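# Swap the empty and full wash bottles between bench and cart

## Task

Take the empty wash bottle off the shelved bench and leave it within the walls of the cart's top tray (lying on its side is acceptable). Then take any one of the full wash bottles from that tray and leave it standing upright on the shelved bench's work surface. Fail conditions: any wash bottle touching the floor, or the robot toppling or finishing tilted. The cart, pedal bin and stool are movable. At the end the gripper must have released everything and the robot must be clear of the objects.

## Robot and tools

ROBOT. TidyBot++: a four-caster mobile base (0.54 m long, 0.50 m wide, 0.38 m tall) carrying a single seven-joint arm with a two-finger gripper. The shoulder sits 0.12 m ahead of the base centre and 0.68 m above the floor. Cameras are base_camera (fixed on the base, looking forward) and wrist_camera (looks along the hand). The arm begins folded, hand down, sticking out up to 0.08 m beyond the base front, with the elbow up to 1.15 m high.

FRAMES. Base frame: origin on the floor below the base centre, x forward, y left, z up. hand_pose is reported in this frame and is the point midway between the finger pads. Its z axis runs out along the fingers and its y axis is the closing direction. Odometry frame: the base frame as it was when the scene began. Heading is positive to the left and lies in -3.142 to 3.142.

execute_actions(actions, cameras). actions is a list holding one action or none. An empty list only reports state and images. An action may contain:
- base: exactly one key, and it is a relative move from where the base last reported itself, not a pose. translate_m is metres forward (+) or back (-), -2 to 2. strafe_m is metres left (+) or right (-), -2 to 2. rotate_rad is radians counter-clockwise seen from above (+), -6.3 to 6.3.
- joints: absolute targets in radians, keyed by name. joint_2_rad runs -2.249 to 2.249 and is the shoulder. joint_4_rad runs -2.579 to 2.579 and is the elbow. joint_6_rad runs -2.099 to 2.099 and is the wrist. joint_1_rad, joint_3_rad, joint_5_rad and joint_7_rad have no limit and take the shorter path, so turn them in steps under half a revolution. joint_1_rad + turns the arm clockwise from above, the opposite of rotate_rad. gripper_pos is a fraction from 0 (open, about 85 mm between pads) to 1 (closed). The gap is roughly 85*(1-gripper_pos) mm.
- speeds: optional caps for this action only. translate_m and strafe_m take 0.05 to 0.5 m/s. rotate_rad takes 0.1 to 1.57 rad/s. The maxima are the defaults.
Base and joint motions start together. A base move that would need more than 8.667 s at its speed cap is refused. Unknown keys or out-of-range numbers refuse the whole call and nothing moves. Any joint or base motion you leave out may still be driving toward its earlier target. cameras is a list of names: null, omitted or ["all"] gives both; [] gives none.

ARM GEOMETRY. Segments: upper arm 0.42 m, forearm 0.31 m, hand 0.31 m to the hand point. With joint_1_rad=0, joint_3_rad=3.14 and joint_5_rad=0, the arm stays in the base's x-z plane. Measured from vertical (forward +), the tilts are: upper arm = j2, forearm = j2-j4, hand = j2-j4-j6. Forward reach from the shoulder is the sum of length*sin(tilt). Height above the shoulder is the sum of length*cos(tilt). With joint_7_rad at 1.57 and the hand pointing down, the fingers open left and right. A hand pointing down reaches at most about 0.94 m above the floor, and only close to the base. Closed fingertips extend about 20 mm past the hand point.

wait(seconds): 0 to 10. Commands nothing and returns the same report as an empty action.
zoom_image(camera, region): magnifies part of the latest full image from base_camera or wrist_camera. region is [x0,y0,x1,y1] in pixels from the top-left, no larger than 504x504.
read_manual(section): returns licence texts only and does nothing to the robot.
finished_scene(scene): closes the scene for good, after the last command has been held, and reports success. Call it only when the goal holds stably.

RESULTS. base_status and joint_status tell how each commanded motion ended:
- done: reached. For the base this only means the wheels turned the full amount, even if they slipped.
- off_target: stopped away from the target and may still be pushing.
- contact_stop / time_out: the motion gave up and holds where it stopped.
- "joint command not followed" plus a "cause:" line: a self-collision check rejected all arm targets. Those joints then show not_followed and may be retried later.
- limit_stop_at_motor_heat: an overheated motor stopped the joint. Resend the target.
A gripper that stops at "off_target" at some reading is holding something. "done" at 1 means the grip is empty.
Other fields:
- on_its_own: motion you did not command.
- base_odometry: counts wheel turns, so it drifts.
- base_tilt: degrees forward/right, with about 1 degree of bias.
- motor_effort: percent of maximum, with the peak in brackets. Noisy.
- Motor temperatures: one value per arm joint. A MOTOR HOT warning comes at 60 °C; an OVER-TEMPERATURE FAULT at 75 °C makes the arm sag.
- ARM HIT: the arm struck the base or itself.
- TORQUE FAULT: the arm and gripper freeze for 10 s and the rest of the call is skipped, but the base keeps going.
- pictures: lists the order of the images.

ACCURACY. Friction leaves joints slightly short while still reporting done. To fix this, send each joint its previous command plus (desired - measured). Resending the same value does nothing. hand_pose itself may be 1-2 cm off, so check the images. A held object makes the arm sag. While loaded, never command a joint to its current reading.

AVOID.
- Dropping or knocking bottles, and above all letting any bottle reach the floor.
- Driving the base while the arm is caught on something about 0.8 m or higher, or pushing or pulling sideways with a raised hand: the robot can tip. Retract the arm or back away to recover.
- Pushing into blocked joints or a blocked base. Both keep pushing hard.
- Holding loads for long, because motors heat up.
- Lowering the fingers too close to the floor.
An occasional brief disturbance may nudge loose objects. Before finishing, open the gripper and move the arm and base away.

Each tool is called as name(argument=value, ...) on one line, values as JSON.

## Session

execute_actions(actions=[{"joints":{"joint_6_rad":0.4}}])

Scene clock: 1.53 s.
Motor temperatures (°C, as the motors report them): [28 27 25 27 32 42 42]
base_odometry: x=+0.000 y=+0.000 heading=+0.000 (m, m, rad; odometry frame)
base_tilt: forward=+0.4 right=+0.4 (deg)
base_status: not commanded
joint_positions: joint_1_rad=-0.008 joint_2_rad=-0.366 joint_3_rad=+3.102 joint_4_rad=-2.532 joint_5_rad=-0.023 joint_6_rad=+0.373 joint_7_rad=+1.590 gripper_pos=+0.000
joint_status: all done
motor_effort: joint_1_rad=-1(0) joint_2_rad=-6(6) joint_3_rad=+0(0) joint_4_rad=+19(19) joint_5_rad=+1(1) joint_6_rad=+8(9) joint_7_rad=+0(1) (%)
hand_pose: x=+0.5317 y=+0.0195 z=+0.8297 quat_wxyz=(-0.006, +0.781, +0.018, +0.624) (m; base frame)
pictures: base_camera, wrist_camera
Images, in order (width x height): base_camera 644x364, wrist_camera 644x476.

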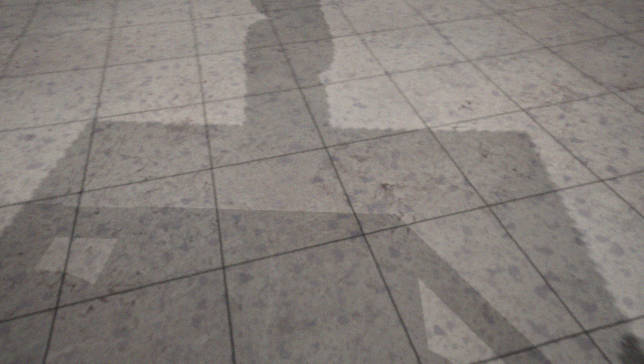

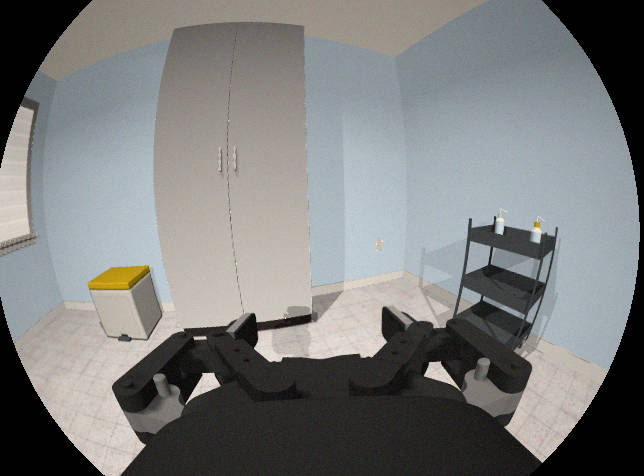

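execute_actions(actions=[{"base":{"rotate_rad":-2.9},"joints":{"joint_2_rad":-0.2,"joint_4_rad":-1.2,"joint_6_rad":-0.9}}])

Scene clock: 4.83 s.
Motor temperatures (°C, as the motors report them): [28 27 25 27 32 42 42]
base_odometry: x=+0.000 y=+0.000 heading=-2.900 (m, m, rad; odometry frame)
base_tilt: forward=+0.4 right=+0.3 (deg)
base_status: done
joint_positions: joint_1_rad=-0.008 joint_2_rad=-0.212 joint_3_rad=+3.102 joint_4_rad=-1.214 joint_5_rad=-0.023 joint_6_rad=-0.851 joint_7_rad=+1.590 gripper_pos=+0.000
joint_status: all done
motor_effort: joint_1_rad=+0(2) joint_2_rad=-12(16) joint_3_rad=+0(2) joint_4_rad=+19(22) joint_5_rad=+0(0) joint_6_rad=+8(9) joint_7_rad=+0(0) (%)
hand_pose: x=+0.5927 y=+0.0331 z=+1.1758 quat_wxyz=(-0.017, +0.799, +0.028, +0.601) (m; base frame)
pictures: base_camera, wrist_camera
Images, in order (width x height): base_camera 644x364, wrist_camera 644x476.

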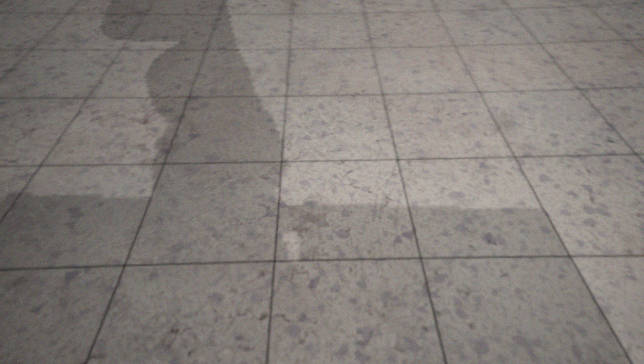

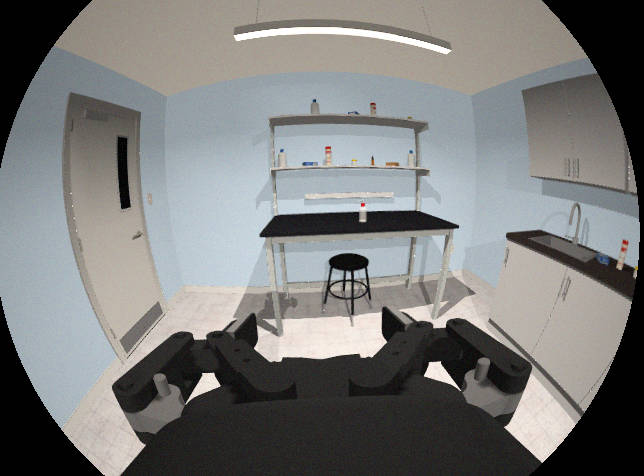

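execute_actions(actions=[{"base":{"translate_m":0.9},"joints":{"joint_1_rad":0,"joint_6_rad":-1.05}}], cameras=["wrist_camera"])

zoom_image(camera="wrist_camera", region=[200, 60, 560, 330])

Scene clock: 8.23 s.
Motor temperatures (°C, as the motors report them): [28 27 25 27 32 42 42]
base_odometry: x=-0.874 y=-0.215 heading=-2.900 (m, m, rad; odometry frame)
base_tilt: forward=+0.5 right=+0.3 (deg)
base_status: done
joint_positions: joint_1_rad=-0.008 joint_2_rad=-0.202 joint_3_rad=+3.102 joint_4_rad=-1.207 joint_5_rad=-0.023 joint_6_rad=-1.019 joint_7_rad=+1.590 gripper_pos=+0.000
joint_status: all done
motor_effort: joint_1_rad=-1(0) joint_2_rad=-13(15) joint_3_rad=+0(0) joint_4_rad=+19(19) joint_5_rad=+0(0) joint_6_rad=+8(9) joint_7_rad=+1(0) (%)
hand_pose: x=+0.5783 y=+0.0326 z=+1.1262 quat_wxyz=(-0.016, +0.847, +0.030, +0.530) (m; base frame)
pictures: wrist_camera
Images, in order (width x height): wrist_camera 644x476.

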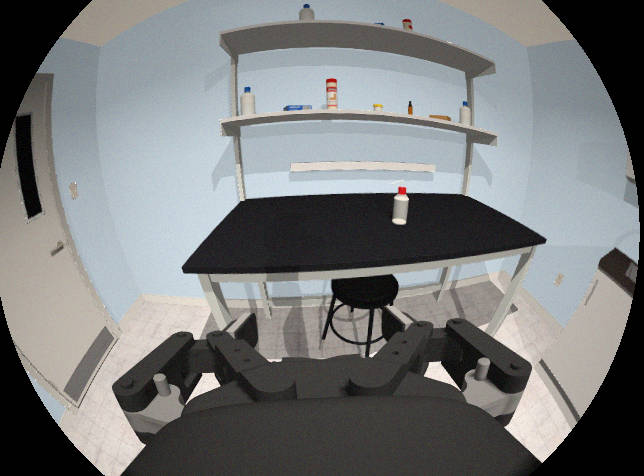

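Region (200, 60, 560, 330) of wrist_camera's 644x476 image, scaled by 1.400; it fills the top 378 rows of this view, and the rest is white.

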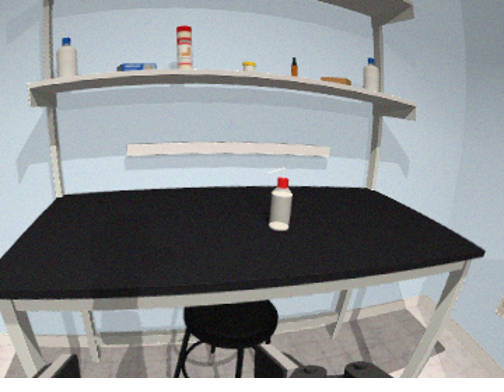

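execute_actions(actions=[{"base":{"strafe_m":-0.28},"joints":{"joint_2_rad":0.45,"joint_4_rad":-1.15,"joint_6_rad":-0.1}}], cameras=["wrist_camera"])

execute_actions(actions=[{"base":{"translate_m":0.22},"speeds":{"translate_m":0.2}}], cameras=["wrist_camera"])

Scene clock: 10.73 s.
Motor temperatures (°C, as the motors report them): [28 27 25 27 32 42 42]
base_odometry: x=-0.941 y=+0.057 heading=-2.899 (m, m, rad; odometry frame)
base_tilt: forward=+0.5 right=+0.4 (deg)
base_status: done
joint_positions: joint_1_rad=-0.006 joint_2_rad=+0.452 joint_3_rad=+3.102 joint_4_rad=-1.165 joint_5_rad=-0.023 joint_6_rad=-0.147 joint_7_rad=+1.590 gripper_pos=+0.000
joint_status: all done
motor_effort: joint_1_rad=+0(4) joint_2_rad=-39(42) joint_3_rad=-2(3) joint_4_rad=+22(23) joint_5_rad=+0(1) joint_6_rad=+8(9) joint_7_rad=+0(0) (%)
hand_pose: x=+0.9212 y=+0.0302 z=+0.9862 quat_wxyz=(-0.022, +0.772, +0.010, +0.635) (m; base frame)
pictures: wrist_camera
Images, in order (width x height): wrist_camera 644x476.

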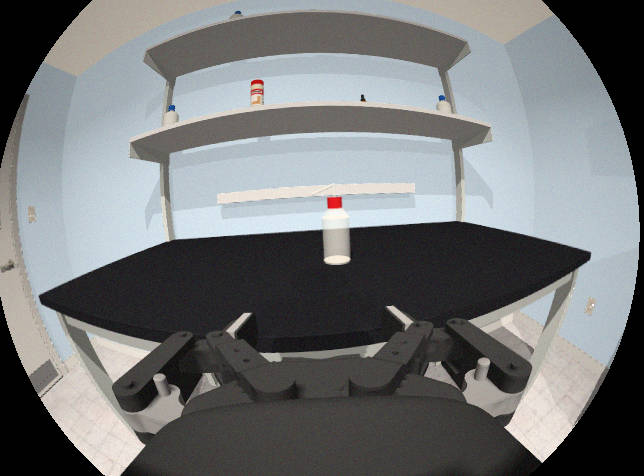

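Scene clock: 12.60 s.
Motor temperatures (°C, as the motors report them): [28 27 25 27 32 42 42]
base_odometry: x=-1.155 y=+0.005 heading=-2.900 (m, m, rad; odometry frame)
base_tilt: forward=+0.4 right=+0.3 (deg)
base_status: done
joint_positions: joint_1_rad=-0.006 joint_2_rad=+0.452 joint_3_rad=+3.102 joint_4_rad=-1.164 joint_5_rad=-0.023 joint_6_rad=-0.145 joint_7_rad=+1.590 gripper_pos=+0.000
joint_status: not commanded
motor_effort: joint_1_rad=-1(1) joint_2_rad=-41(42) joint_3_rad=-1(1) joint_4_rad=+22(23) joint_5_rad=+0(0) joint_6_rad=+9(9) joint_7_rad=+0(0) (%)
hand_pose: x=+0.9213 y=+0.0302 z=+0.9878 quat_wxyz=(-0.022, +0.771, +0.010, +0.637) (m; base frame)
pictures: wrist_camera
Images, in order (width x height): wrist_camera 644x476.

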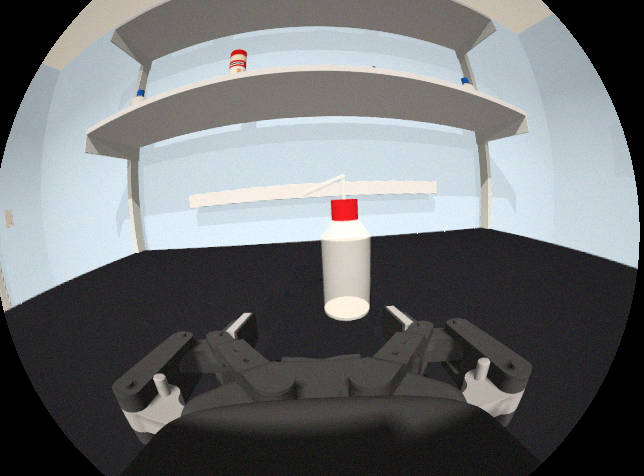

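execute_actions(actions=[{"base":{"strafe_m":-0.03}}], cameras=[])

execute_actions(actions=[{"base":{"translate_m":0.12},"speeds":{"translate_m":0.1}}], cameras=["wrist_camera"])

Scene clock: 13.73 s.
Motor temperatures (°C, as the motors report them): [28 27 25 27 32 42 42]
base_odometry: x=-1.163 y=+0.034 heading=-2.899 (m, m, rad; odometry frame)
base_tilt: forward=+0.5 right=+0.3 (deg)
base_status: done
joint_positions: joint_1_rad=-0.001 joint_2_rad=+0.452 joint_3_rad=+3.102 joint_4_rad=-1.164 joint_5_rad=-0.023 joint_6_rad=-0.145 joint_7_rad=+1.590 gripper_pos=+0.000
joint_status: not commanded
motor_effort: joint_1_rad=-1(5) joint_2_rad=-39(41) joint_3_rad=-2(3) joint_4_rad=+22(23) joint_5_rad=+0(0) joint_6_rad=+8(9) joint_7_rad=+1(0) (%)
hand_pose: x=+0.9215 y=+0.0261 z=+0.9879 quat_wxyz=(-0.021, +0.771, +0.008, +0.637) (m; base frame)
pictures: none
No camera images: the call's "cameras" was empty. Leave "cameras" out to get every camera's image.

Scene clock: 15.50 s.
Motor temperatures (°C, as the motors report them): [28 27 25 27 32 42 42]
base_odometry: x=-1.280 y=+0.005 heading=-2.900 (m, m, rad; odometry frame)
base_tilt: forward=+0.5 right=+0.4 (deg)
base_status: done
joint_positions: joint_1_rad=-0.001 joint_2_rad=+0.451 joint_3_rad=+3.102 joint_4_rad=-1.163 joint_5_rad=-0.023 joint_6_rad=-0.144 joint_7_rad=+1.590 gripper_pos=+0.000
joint_status: not commanded
motor_effort: joint_1_rad=+0(1) joint_2_rad=-40(42) joint_3_rad=-1(2) joint_4_rad=+22(23) joint_5_rad=+0(0) joint_6_rad=+8(9) joint_7_rad=+0(0) (%)
hand_pose: x=+0.9214 y=+0.0261 z=+0.9889 quat_wxyz=(-0.021, +0.770, +0.008, +0.637) (m; base frame)
pictures: wrist_camera
Images, in order (width x height): wrist_camera 644x476.

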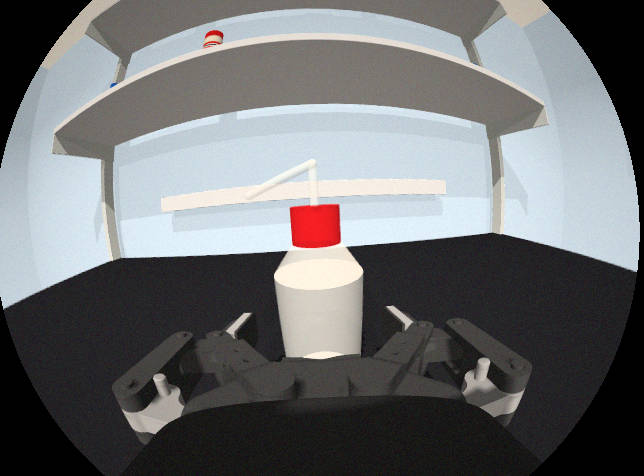

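execute_actions(actions=[{"base":{"translate_m":0.015},"speeds":{"translate_m":0.1}}], cameras=[])

execute_actions(actions=[{"joints":{"gripper_pos":1}}], cameras=["wrist_camera"])

execute_actions(actions=[{"joints":{"joint_2_rad":0.38}}], cameras=[])

execute_actions(actions=[{"base":{"translate_m":-0.8}}], cameras=[])

execute_actions(actions=[{"base":{"rotate_rad":2.4},"joints":{"joint_1_rad":-0.4,"joint_2_rad":0.0,"joint_4_rad":-1.5,"joint_6_rad":-0.55},"speeds":{"rotate_rad":0.8}}])

Scene clock: 16.53 s.
Motor temperatures (°C, as the motors report them): [28 27 25 27 32 42 42]
base_odometry: x=-1.294 y=+0.002 heading=-2.900 (m, m, rad; odometry frame)
base_tilt: forward=+0.4 right=+0.3 (deg)
base_status: done
joint_positions: joint_1_rad=-0.001 joint_2_rad=+0.454 joint_3_rad=+3.102 joint_4_rad=-1.163 joint_5_rad=-0.023 joint_6_rad=-0.144 joint_7_rad=+1.590 gripper_pos=+0.000
joint_status: not commanded
motor_effort: joint_1_rad=+0(2) joint_2_rad=-40(43) joint_3_rad=-1(2) joint_4_rad=+21(22) joint_5_rad=+0(0) joint_6_rad=+8(8) joint_7_rad=+0(0) (%)
hand_pose: x=+0.9222 y=+0.0261 z=+0.9873 quat_wxyz=(-0.021, +0.771, +0.008, +0.637) (m; base frame)
pictures: none
No camera images: the call's "cameras" was empty. Leave "cameras" out to get every camera's image.

Scene clock: 17.63 s.
Motor temperatures (°C, as the motors report them): [28 27 25 27 32 42 42]
base_odometry: x=-1.294 y=+0.002 heading=-2.900 (m, m, rad; odometry frame)
base_tilt: forward=+0.4 right=+0.4 (deg)
base_status: not commanded
joint_positions: joint_1_rad=-0.001 joint_2_rad=+0.454 joint_3_rad=+3.102 joint_4_rad=-1.162 joint_5_rad=-0.023 joint_6_rad=-0.144 joint_7_rad=+1.590 gripper_pos=+0.447
joint_status: gripper_pos off_target (ended at +0.447, target +1.000)
motor_effort: joint_1_rad=+0(1) joint_2_rad=-39(40) joint_3_rad=-1(1) joint_4_rad=+22(21) joint_5_rad=+0(0) joint_6_rad=+9(9) joint_7_rad=+0(1) (%)
hand_pose: x=+0.9223 y=+0.0261 z=+0.9879 quat_wxyz=(-0.021, +0.770, +0.008, +0.637) (m; base frame)
pictures: wrist_camera
Images, in order (width x height): wrist_camera 644x476.

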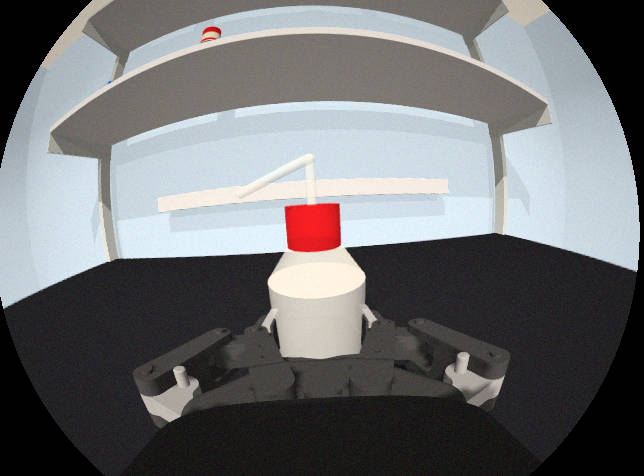

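Scene clock: 18.60 s.
Motor temperatures (°C, as the motors report them): [28 27 25 27 32 42 42]
base_odometry: x=-1.294 y=+0.002 heading=-2.900 (m, m, rad; odometry frame)
base_tilt: forward=+0.5 right=+0.3 (deg)
base_status: not commanded
joint_positions: joint_1_rad=-0.001 joint_2_rad=+0.388 joint_3_rad=+3.102 joint_4_rad=-1.159 joint_5_rad=-0.023 joint_6_rad=-0.144 joint_7_rad=+1.590 gripper_pos=+0.447
joint_status: all done
motor_effort: joint_1_rad=-1(0) joint_2_rad=-37(42) joint_3_rad=-1(1) joint_4_rad=+22(23) joint_5_rad=+0(1) joint_6_rad=+9(10) joint_7_rad=+0(0) (%)
hand_pose: x=+0.9006 y=+0.0260 z=+1.0414 quat_wxyz=(-0.020, +0.748, +0.009, +0.663) (m; base frame)
pictures: none
No camera images: the call's "cameras" was empty. Leave "cameras" out to get every camera's image.

Scene clock: 21.67 s.
Motor temperatures (°C, as the motors report them): [28 27 25 27 32 42 42]
base_odometry: x=-0.518 y=+0.193 heading=-2.900 (m, m, rad; odometry frame)
base_tilt: forward=+0.5 right=+0.3 (deg)
base_status: done
joint_positions: joint_1_rad=-0.001 joint_2_rad=+0.385 joint_3_rad=+3.102 joint_4_rad=-1.159 joint_5_rad=-0.023 joint_6_rad=-0.144 joint_7_rad=+1.590 gripper_pos=+0.447
joint_status: not commanded
motor_effort: joint_1_rad=+0(5) joint_2_rad=-39(44) joint_3_rad=-1(2) joint_4_rad=+22(24) joint_5_rad=+0(0) joint_6_rad=+9(10) joint_7_rad=+0(1) (%)
hand_pose: x=+0.8996 y=+0.0262 z=+1.0438 quat_wxyz=(-0.020, +0.747, +0.009, +0.664) (m; base frame)
pictures: none
No camera images: the call's "cameras" was empty. Leave "cameras" out to get every camera's image.

Scene clock: 25.47 s.
Motor temperatures (°C, as the motors report them): [28 27 25 27 32 42 42]
base_odometry: x=-0.518 y=+0.193 heading=-0.500 (m, m, rad; odometry frame)
base_tilt: forward=+0.4 right=+0.3 (deg)
base_status: done
joint_positions: joint_1_rad=-0.390 joint_2_rad=+0.011 joint_3_rad=+3.090 joint_4_rad=-1.486 joint_5_rad=-0.023 joint_6_rad=-0.506 joint_7_rad=+1.590 gripper_pos=+0.447
joint_status: all done
motor_effort: joint_1_rad=+0(7) joint_2_rad=-22(39) joint_3_rad=-1(6) joint_4_rad=+21(23) joint_5_rad=+0(1) joint_6_rad=+8(9) joint_7_rad=+0(0) (%)
hand_pose: x=+0.6594 y=+0.2607 z=+0.9953 quat_wxyz=(-0.123, +0.821, +0.187, +0.525) (m; base frame)
pictures: base_camera, wrist_camera
Images, in order (width x height): base_camera 644x364, wrist_camera 644x476.

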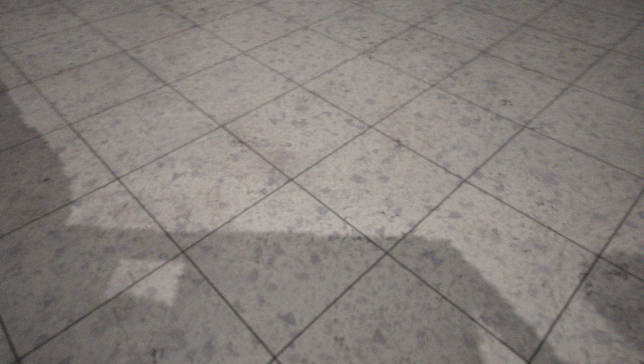

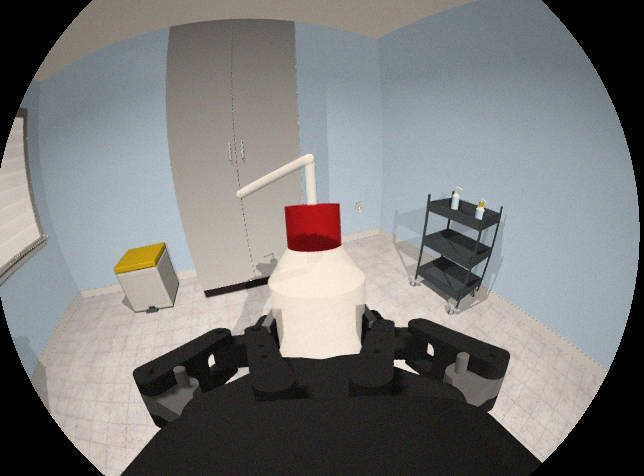

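execute_actions(actions=[{"base":{"rotate_rad":-0.83},"joints":{"joint_1_rad":0.0},"speeds":{"rotate_rad":0.8}}], cameras=[])

execute_actions(actions=[{"base":{"strafe_m":1.45},"joints":{"joint_1_rad":0.3}}])

Scene clock: 28.00 s.
Motor temperatures (°C, as the motors report them): [28 27 25 27 32 42 42]
base_odometry: x=-0.517 y=+0.193 heading=-1.330 (m, m, rad; odometry frame)
base_tilt: forward=+0.4 right=+0.3 (deg)
base_status: done
joint_positions: joint_1_rad=-0.011 joint_2_rad=+0.011 joint_3_rad=+3.103 joint_4_rad=-1.486 joint_5_rad=-0.023 joint_6_rad=-0.506 joint_7_rad=+1.590 gripper_pos=+0.447
joint_status: all done
motor_effort: joint_1_rad=+0(3) joint_2_rad=-23(26) joint_3_rad=+0(4) joint_4_rad=+21(22) joint_5_rad=+1(0) joint_6_rad=+9(8) joint_7_rad=+0(0) (%)
hand_pose: x=+0.7182 y=+0.0341 z=+0.9953 quat_wxyz=(-0.018, +0.842, +0.023, +0.539) (m; base frame)
pictures: none
No camera images: the call's "cameras" was empty. Leave "cameras" out to get every camera's image.

Scene clock: 32.27 s.
Motor temperatures (°C, as the motors report them): [28 27 25 27 32 42 42]
base_odometry: x=+0.891 y=+0.538 heading=-1.330 (m, m, rad; odometry frame)
base_tilt: forward=+0.4 right=+0.4 (deg)
base_status: done
joint_positions: joint_1_rad=+0.287 joint_2_rad=+0.011 joint_3_rad=+3.105 joint_4_rad=-1.487 joint_5_rad=-0.023 joint_6_rad=-0.506 joint_7_rad=+1.590 gripper_pos=+0.447
joint_status: all done
motor_effort: joint_1_rad=+1(3) joint_2_rad=-23(24) joint_3_rad=+0(3) joint_4_rad=+22(22) joint_5_rad=+0(0) joint_6_rad=+8(8) joint_7_rad=+1(0) (%)
hand_pose: x=+0.7017 y=-0.1438 z=+0.9952 quat_wxyz=(+0.062, +0.836, -0.103, +0.535) (m; base frame)
pictures: base_camera, wrist_camera
Images, in order (width x height): base_camera 644x364, wrist_camera 644x476.

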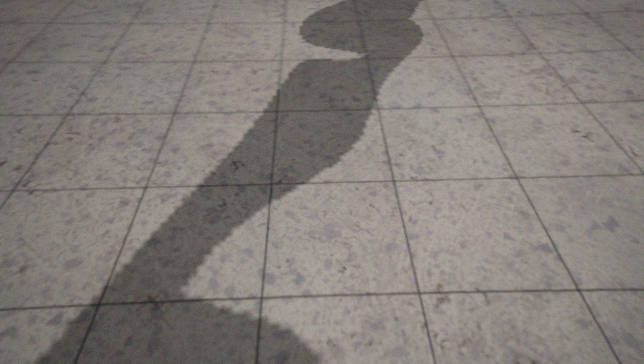

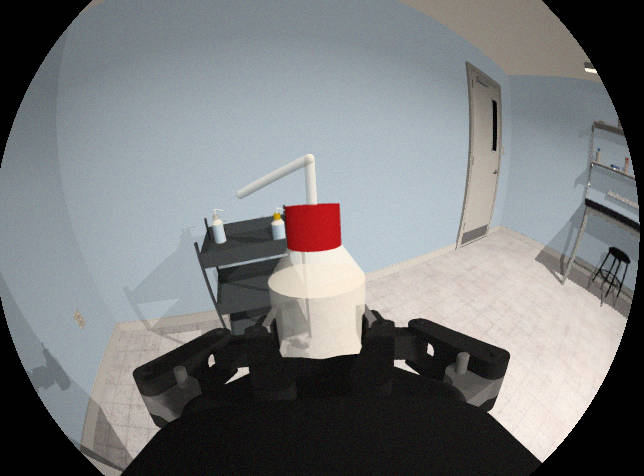

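execute_actions(actions=[{"base":{"translate_m":0.8},"joints":{"joint_1_rad":0.45}}])

Scene clock: 35.37 s.
Motor temperatures (°C, as the motors report them): [28 27 25 27 32 42 42]
base_odometry: x=+1.082 y=-0.239 heading=-1.330 (m, m, rad; odometry frame)
base_tilt: forward=+0.4 right=+0.4 (deg)
base_status: done
joint_positions: joint_1_rad=+0.437 joint_2_rad=+0.008 joint_3_rad=+3.105 joint_4_rad=-1.489 joint_5_rad=-0.023 joint_6_rad=-0.508 joint_7_rad=+1.590 gripper_pos=+0.447
joint_status: all done
motor_effort: joint_1_rad=+0(3) joint_2_rad=-24(27) joint_3_rad=+0(2) joint_4_rad=+21(23) joint_5_rad=+0(0) joint_6_rad=+8(9) joint_7_rad=+0(0) (%)
hand_pose: x=+0.6724 y=-0.2287 z=+0.9952 quat_wxyz=(+0.102, +0.826, -0.165, +0.529) (m; base frame)
pictures: base_camera, wrist_camera
Images, in order (width x height): base_camera 644x364, wrist_camera 644x476.

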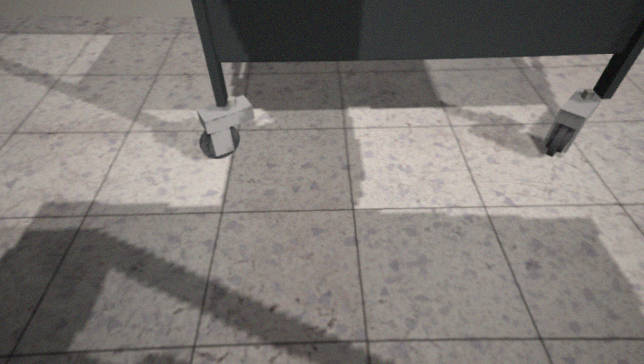

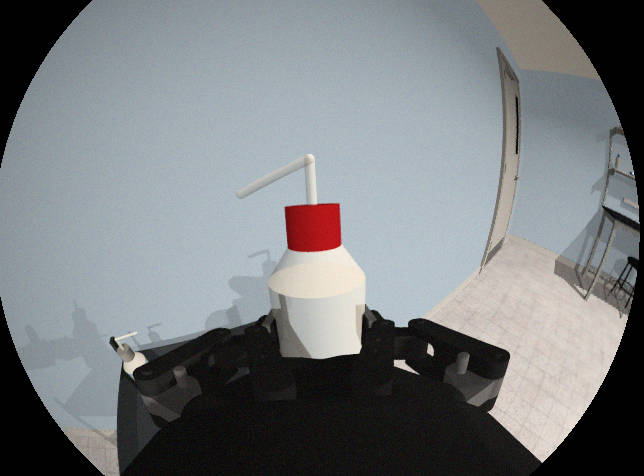

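execute_actions(actions=[{"base":{"translate_m":-0.35},"joints":{"joint_6_rad":-0.4}}], cameras=[])

execute_actions(actions=[{"base":{"strafe_m":-0.1},"joints":{"joint_1_rad":0.0,"joint_6_rad":-0.75}}])

Scene clock: 37.83 s.
Motor temperatures (°C, as the motors report them): [28 27 25 27 32 42 42]
base_odometry: x=+0.999 y=+0.101 heading=-1.329 (m, m, rad; odometry frame)
base_tilt: forward=+0.4 right=+0.4 (deg)
base_status: done
joint_positions: joint_1_rad=+0.438 joint_2_rad=+0.000 joint_3_rad=+3.105 joint_4_rad=-1.491 joint_5_rad=-0.023 joint_6_rad=-0.441 joint_7_rad=+1.590 gripper_pos=+0.447
joint_status: all done
motor_effort: joint_1_rad=-1(4) joint_2_rad=-22(27) joint_3_rad=-1(4) joint_4_rad=+21(23) joint_5_rad=+0(0) joint_6_rad=+8(9) joint_7_rad=+1(1) (%)
hand_pose: x=+0.6768 y=-0.2318 z=+1.0174 quat_wxyz=(+0.109, +0.807, -0.162, +0.558) (m; base frame)
pictures: none
No camera images: the call's "cameras" was empty. Leave "cameras" out to get every camera's image.

Scene clock: 39.47 s.
Motor temperatures (°C, as the motors report them): [28 27 25 27 32 42 42]
base_odometry: x=+0.901 y=+0.077 heading=-1.329 (m, m, rad; odometry frame)
base_tilt: forward=+0.5 right=+0.3 (deg)
base_status: done
joint_positions: joint_1_rad=+0.019 joint_2_rad=+0.000 joint_3_rad=+3.104 joint_4_rad=-1.491 joint_5_rad=-0.023 joint_6_rad=-0.706 joint_7_rad=+1.590 gripper_pos=+0.447
joint_status: all done
motor_effort: joint_1_rad=-2(3) joint_2_rad=-22(24) joint_3_rad=-1(3) joint_4_rad=+21(22) joint_5_rad=+0(0) joint_6_rad=+7(9) joint_7_rad=+0(0) (%)
hand_pose: x=+0.6838 y=+0.0162 z=+0.9451 quat_wxyz=(-0.010, +0.890, +0.012, +0.455) (m; base frame)
pictures: base_camera, wrist_camera
Images, in order (width x height): base_camera 644x364, wrist_camera 644x476.

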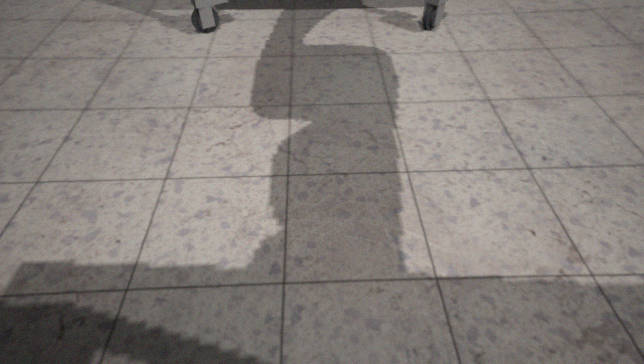

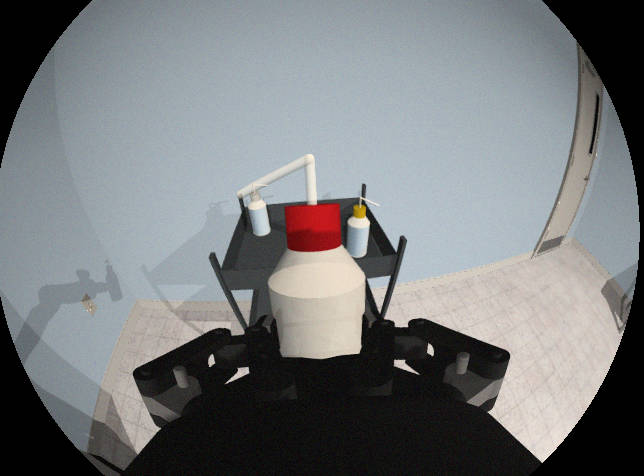

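execute_actions(actions=[{"joints":{"joint_2_rad":0.3,"joint_4_rad":-1.3,"joint_6_rad":-0.1}}], cameras=[])

execute_actions(actions=[{"base":{"translate_m":0.22},"speeds":{"translate_m":0.2}}], cameras=[])

execute_actions(actions=[{"joints":{"joint_4_rad":-1.75,"joint_6_rad":0.22}}])

Scene clock: 41.23 s.
Motor temperatures (°C, as the motors report them): [28 27 25 27 32 42 42]
base_odometry: x=+0.901 y=+0.077 heading=-1.329 (m, m, rad; odometry frame)
base_tilt: forward=+0.5 right=+0.4 (deg)
base_status: not commanded
joint_positions: joint_1_rad=+0.019 joint_2_rad=+0.299 joint_3_rad=+3.104 joint_4_rad=-1.319 joint_5_rad=-0.023 joint_6_rad=-0.147 joint_7_rad=+1.590 gripper_pos=+0.447
joint_status: all done
motor_effort: joint_1_rad=+0(1) joint_2_rad=-34(37) joint_3_rad=-1(1) joint_4_rad=+22(23) joint_5_rad=+0(0) joint_6_rad=+8(9) joint_7_rad=+0(0) (%)
hand_pose: x=+0.8619 y=+0.0109 z=+1.0090 quat_wxyz=(-0.012, +0.772, +0.002, +0.635) (m; base frame)
pictures: none
No camera images: the call's "cameras" was empty. Leave "cameras" out to get every camera's image.

Scene clock: 43.10 s.
Motor temperatures (°C, as the motors report them): [28 27 25 27 32 42 42]
base_odometry: x=+0.954 y=-0.137 heading=-1.330 (m, m, rad; odometry frame)
base_tilt: forward=+0.5 right=+0.3 (deg)
base_status: done
joint_positions: joint_1_rad=+0.019 joint_2_rad=+0.301 joint_3_rad=+3.104 joint_4_rad=-1.317 joint_5_rad=-0.023 joint_6_rad=-0.147 joint_7_rad=+1.590 gripper_pos=+0.447
joint_status: not commanded
motor_effort: joint_1_rad=-1(1) joint_2_rad=-36(38) joint_3_rad=-1(1) joint_4_rad=+23(23) joint_5_rad=+0(0) joint_6_rad=+9(9) joint_7_rad=+0(0) (%)
hand_pose: x=+0.8626 y=+0.0109 z=+1.0090 quat_wxyz=(-0.012, +0.772, +0.002, +0.635) (m; base frame)
pictures: none
No camera images: the call's "cameras" was empty. Leave "cameras" out to get every camera's image.

Scene clock: 44.73 s.
Motor temperatures (°C, as the motors report them): [28 27 25 27 32 42 42]
base_odometry: x=+0.954 y=-0.137 heading=-1.330 (m, m, rad; odometry frame)
base_tilt: forward=+0.5 right=+0.3 (deg)
base_status: not commanded
joint_positions: joint_1_rad=+0.019 joint_2_rad=+0.301 joint_3_rad=+3.104 joint_4_rad=-1.740 joint_5_rad=-0.023 joint_6_rad=+0.169 joint_7_rad=+1.590 gripper_pos=+0.447
joint_status: all done
motor_effort: joint_1_rad=-1(0) joint_2_rad=-32(35) joint_3_rad=-1(1) joint_4_rad=+20(22) joint_5_rad=+1(1) joint_6_rad=+9(9) joint_7_rad=+0(0) (%)
hand_pose: x=+0.8208 y=+0.0097 z=+0.8493 quat_wxyz=(-0.009, +0.805, +0.001, +0.593) (m; base frame)
pictures: base_camera, wrist_camera
Images, in order (width x height): base_camera 644x364, wrist_camera 644x476.

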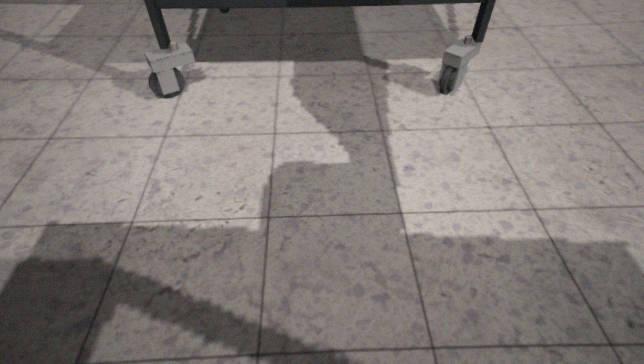

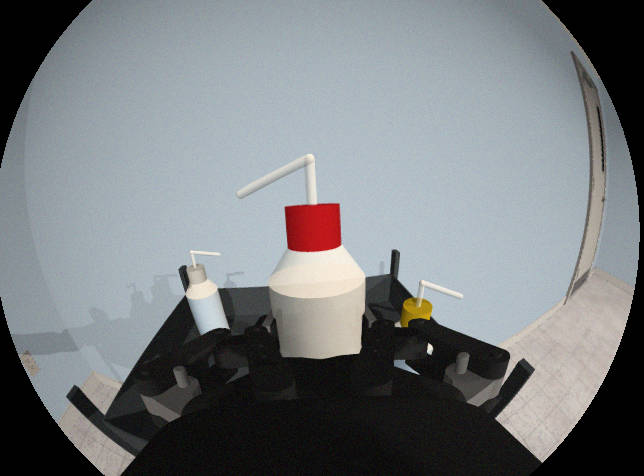

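execute_actions(actions=[{"base":{"translate_m":0.04},"joints":{"joint_4_rad":-1.88,"joint_6_rad":0.28},"speeds":{"translate_m":0.08}}])

Scene clock: 47.50 s.
Motor temperatures (°C, as the motors report them): [28 27 25 27 32 42 42]
base_odometry: x=+0.963 y=-0.176 heading=-1.330 (m, m, rad; odometry frame)
base_tilt: forward=+0.4 right=+0.4 (deg)
base_status: done
joint_positions: joint_1_rad=+0.019 joint_2_rad=+0.304 joint_3_rad=+3.104 joint_4_rad=-1.872 joint_5_rad=-0.023 joint_6_rad=+0.229 joint_7_rad=+1.590 gripper_pos=+0.447
joint_status: all done
motor_effort: joint_1_rad=+0(2) joint_2_rad=-32(35) joint_3_rad=-1(2) joint_4_rad=+19(21) joint_5_rad=+1(1) joint_6_rad=+8(9) joint_7_rad=+0(0) (%)
hand_pose: x=+0.7925 y=+0.0095 z=+0.7905 quat_wxyz=(-0.008, +0.827, +0.001, +0.563) (m; base frame)
pictures: base_camera, wrist_camera
Images, in order (width x height): base_camera 644x364, wrist_camera 644x476.

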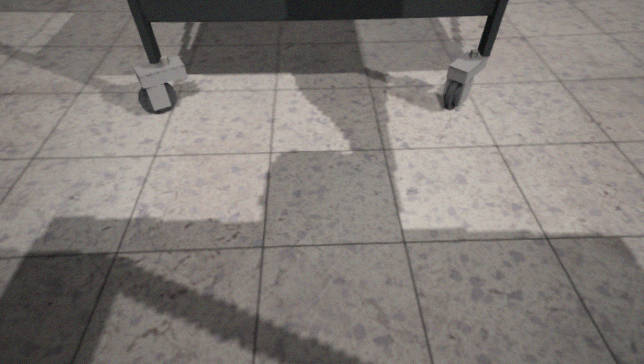

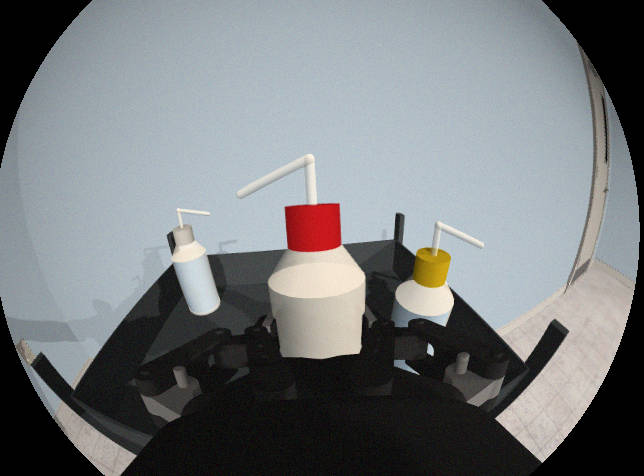

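execute_actions(actions=[{"joints":{"gripper_pos":0}}], cameras=["wrist_camera"])

execute_actions(actions=[{"base":{"translate_m":-0.13},"speeds":{"translate_m":0.1}}], cameras=["wrist_camera"])

Scene clock: 48.83 s.
Motor temperatures (°C, as the motors report them): [28 27 25 27 32 42 42]
base_odometry: x=+0.963 y=-0.176 heading=-1.330 (m, m, rad; odometry frame)
base_tilt: forward=+0.5 right=+0.4 (deg)
base_status: not commanded
joint_positions: joint_1_rad=+0.019 joint_2_rad=+0.304 joint_3_rad=+3.104 joint_4_rad=-1.872 joint_5_rad=-0.023 joint_6_rad=+0.231 joint_7_rad=+1.590 gripper_pos=+0.000
joint_status: all done
motor_effort: joint_1_rad=+0(1) joint_2_rad=-31(32) joint_3_rad=-1(1) joint_4_rad=+19(18) joint_5_rad=+1(0) joint_6_rad=+8(8) joint_7_rad=+0(0) (%)
hand_pose: x=+0.7928 y=+0.0094 z=+0.7912 quat_wxyz=(-0.008, +0.826, +0.001, +0.564) (m; base frame)
pictures: wrist_camera
Images, in order (width x height): wrist_camera 644x476.

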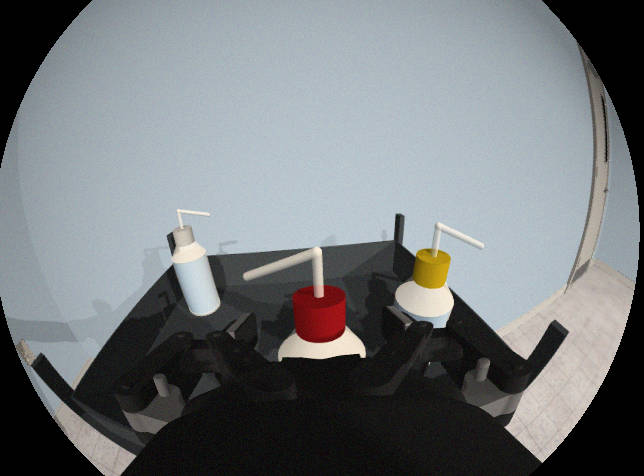

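Scene clock: 50.67 s.
Motor temperatures (°C, as the motors report them): [28 27 25 27 32 42 42]
base_odometry: x=+0.932 y=-0.049 heading=-1.330 (m, m, rad; odometry frame)
base_tilt: forward=+0.4 right=+0.4 (deg)
base_status: done
joint_positions: joint_1_rad=+0.019 joint_2_rad=+0.303 joint_3_rad=+3.104 joint_4_rad=-1.872 joint_5_rad=-0.023 joint_6_rad=+0.233 joint_7_rad=+1.590 gripper_pos=+0.000
joint_status: not commanded
motor_effort: joint_1_rad=-1(1) joint_2_rad=-30(35) joint_3_rad=-1(2) joint_4_rad=+18(19) joint_5_rad=+0(1) joint_6_rad=+8(8) joint_7_rad=+1(0) (%)
hand_pose: x=+0.7929 y=+0.0094 z=+0.7920 quat_wxyz=(-0.008, +0.825, +0.001, +0.564) (m; base frame)
pictures: wrist_camera
Images, in order (width x height): wrist_camera 644x476.

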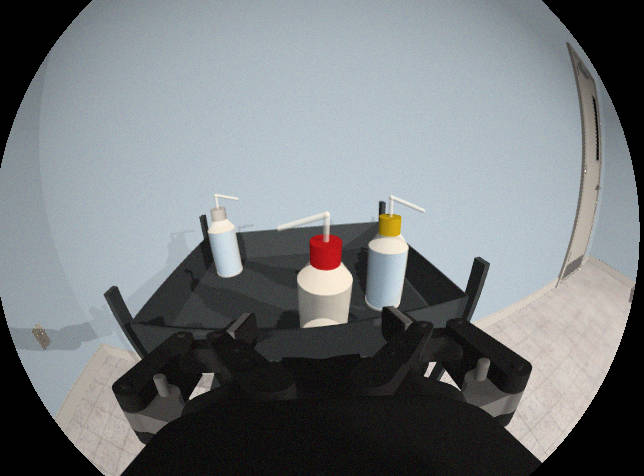

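execute_actions(actions=[{"base":{"strafe_m":-0.1},"joints":{"joint_4_rad":-1.5,"joint_6_rad":-0.05}}], cameras=[])

execute_actions(actions=[{"base":{"translate_m":0.14},"speeds":{"translate_m":0.12}}], cameras=["wrist_camera"])

execute_actions(actions=[{"joints":{"joint_4_rad":-1.8,"joint_6_rad":0.15}}], cameras=["wrist_camera"])

Scene clock: 52.77 s.
Motor temperatures (°C, as the motors report them): [28 28 25 27 32 42 42]
base_odometry: x=+0.835 y=-0.073 heading=-1.330 (m, m, rad; odometry frame)
base_tilt: forward=+0.5 right=+0.4 (deg)
base_status: done
joint_positions: joint_1_rad=+0.015 joint_2_rad=+0.303 joint_3_rad=+3.105 joint_4_rad=-1.513 joint_5_rad=-0.023 joint_6_rad=-0.002 joint_7_rad=+1.590 gripper_pos=+0.000
joint_status: all done
motor_effort: joint_1_rad=+0(5) joint_2_rad=-34(34) joint_3_rad=-1(4) joint_4_rad=+20(22) joint_5_rad=+1(1) joint_6_rad=+8(9) joint_7_rad=+0(0) (%)
hand_pose: x=+0.8509 y=+0.0136 z=+0.9312 quat_wxyz=(-0.012, +0.789, +0.003, +0.615) (m; base frame)
pictures: none
No camera images: the call's "cameras" was empty. Leave "cameras" out to get every camera's image.

Scene clock: 54.53 s.
Motor temperatures (°C, as the motors report them): [28 28 25 27 32 42 42]
base_odometry: x=+0.868 y=-0.209 heading=-1.330 (m, m, rad; odometry frame)
base_tilt: forward=+0.4 right=+0.3 (deg)
base_status: done
joint_positions: joint_1_rad=+0.015 joint_2_rad=+0.303 joint_3_rad=+3.105 joint_4_rad=-1.512 joint_5_rad=-0.023 joint_6_rad=-0.003 joint_7_rad=+1.590 gripper_pos=+0.000
joint_status: not commanded
motor_effort: joint_1_rad=+0(1) joint_2_rad=-34(37) joint_3_rad=-1(1) joint_4_rad=+22(21) joint_5_rad=+0(1) joint_6_rad=+8(9) joint_7_rad=-1(1) (%)
hand_pose: x=+0.8507 y=+0.0136 z=+0.9315 quat_wxyz=(-0.012, +0.789, +0.003, +0.614) (m; base frame)
pictures: wrist_camera
Images, in order (width x height): wrist_camera 644x476.

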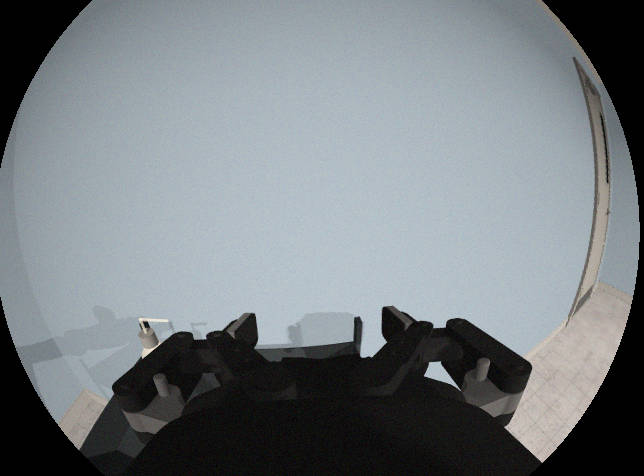

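Scene clock: 55.93 s.
Motor temperatures (°C, as the motors report them): [28 28 25 27 32 42 42]
base_odometry: x=+0.868 y=-0.209 heading=-1.330 (m, m, rad; odometry frame)
base_tilt: forward=+0.4 right=+0.4 (deg)
base_status: not commanded
joint_positions: joint_1_rad=+0.015 joint_2_rad=+0.303 joint_3_rad=+3.105 joint_4_rad=-1.788 joint_5_rad=-0.023 joint_6_rad=+0.102 joint_7_rad=+1.590 gripper_pos=+0.000
joint_status: all done
motor_effort: joint_1_rad=-1(0) joint_2_rad=-31(34) joint_3_rad=-1(1) joint_4_rad=+19(22) joint_5_rad=+1(0) joint_6_rad=+8(9) joint_7_rad=+1(0) (%)
hand_pose: x=+0.8010 y=+0.0133 z=+0.8008 quat_wxyz=(-0.010, +0.839, +0.003, +0.545) (m; base frame)
pictures: wrist_camera
Images, in order (width x height): wrist_camera 644x476.

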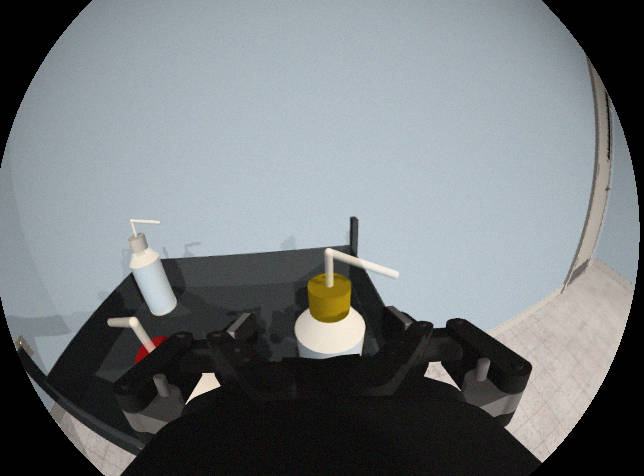

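execute_actions(actions=[{"base":{"translate_m":0.055},"joints":{"joint_4_rad":-1.9,"joint_6_rad":0.2},"speeds":{"translate_m":0.08}}], cameras=["wrist_camera"])

execute_actions(actions=[{"joints":{"gripper_pos":1}}], cameras=["wrist_camera"])

Scene clock: 57.57 s.
Motor temperatures (°C, as the motors report them): [28 28 25 27 32 42 42]
base_odometry: x=+0.881 y=-0.263 heading=-1.330 (m, m, rad; odometry frame)
base_tilt: forward=+0.5 right=+0.4 (deg)
base_status: done
joint_positions: joint_1_rad=+0.015 joint_2_rad=+0.301 joint_3_rad=+3.105 joint_4_rad=-1.892 joint_5_rad=-0.023 joint_6_rad=+0.153 joint_7_rad=+1.590 gripper_pos=+0.000
joint_status: all done
motor_effort: joint_1_rad=+0(2) joint_2_rad=-30(33) joint_3_rad=-1(2) joint_4_rad=+18(20) joint_5_rad=+1(1) joint_6_rad=+7(8) joint_7_rad=+1(0) (%)
hand_pose: x=+0.7763 y=+0.0128 z=+0.7599 quat_wxyz=(-0.009, +0.852, +0.003, +0.523) (m; base frame)
pictures: wrist_camera
Images, in order (width x height): wrist_camera 644x476.

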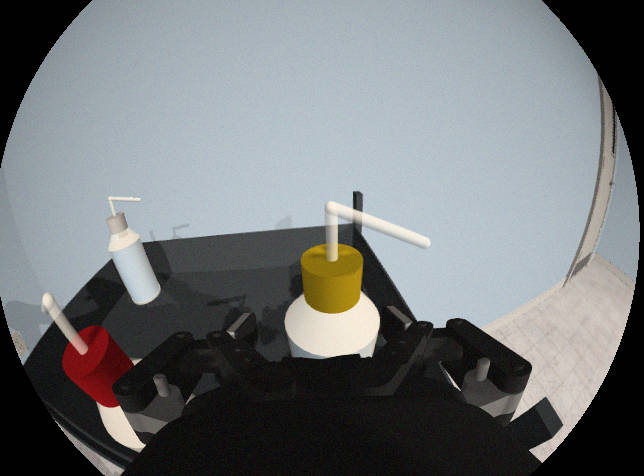

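Scene clock: 58.67 s.
Motor temperatures (°C, as the motors report them): [28 28 25 27 32 42 42]
base_odometry: x=+0.881 y=-0.263 heading=-1.330 (m, m, rad; odometry frame)
base_tilt: forward=+0.5 right=+0.3 (deg)
base_status: not commanded
joint_positions: joint_1_rad=+0.015 joint_2_rad=+0.301 joint_3_rad=+3.105 joint_4_rad=-1.892 joint_5_rad=-0.023 joint_6_rad=+0.156 joint_7_rad=+1.590 gripper_pos=+0.408
joint_status: gripper_pos off_target (ended at +0.408, target +1.000)
motor_effort: joint_1_rad=-1(4) joint_2_rad=-31(31) joint_3_rad=-1(3) joint_4_rad=+18(19) joint_5_rad=+0(0) joint_6_rad=+8(8) joint_7_rad=+1(0) (%)
hand_pose: x=+0.7767 y=+0.0128 z=+0.7608 quat_wxyz=(-0.009, +0.851, +0.003, +0.525) (m; base frame)
pictures: wrist_camera
Images, in order (width x height): wrist_camera 644x476.

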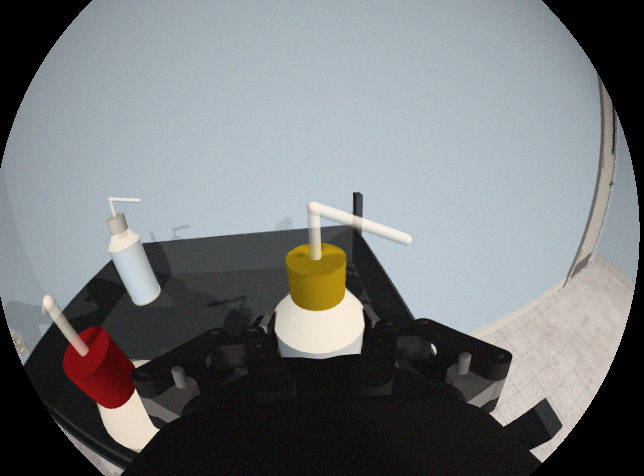

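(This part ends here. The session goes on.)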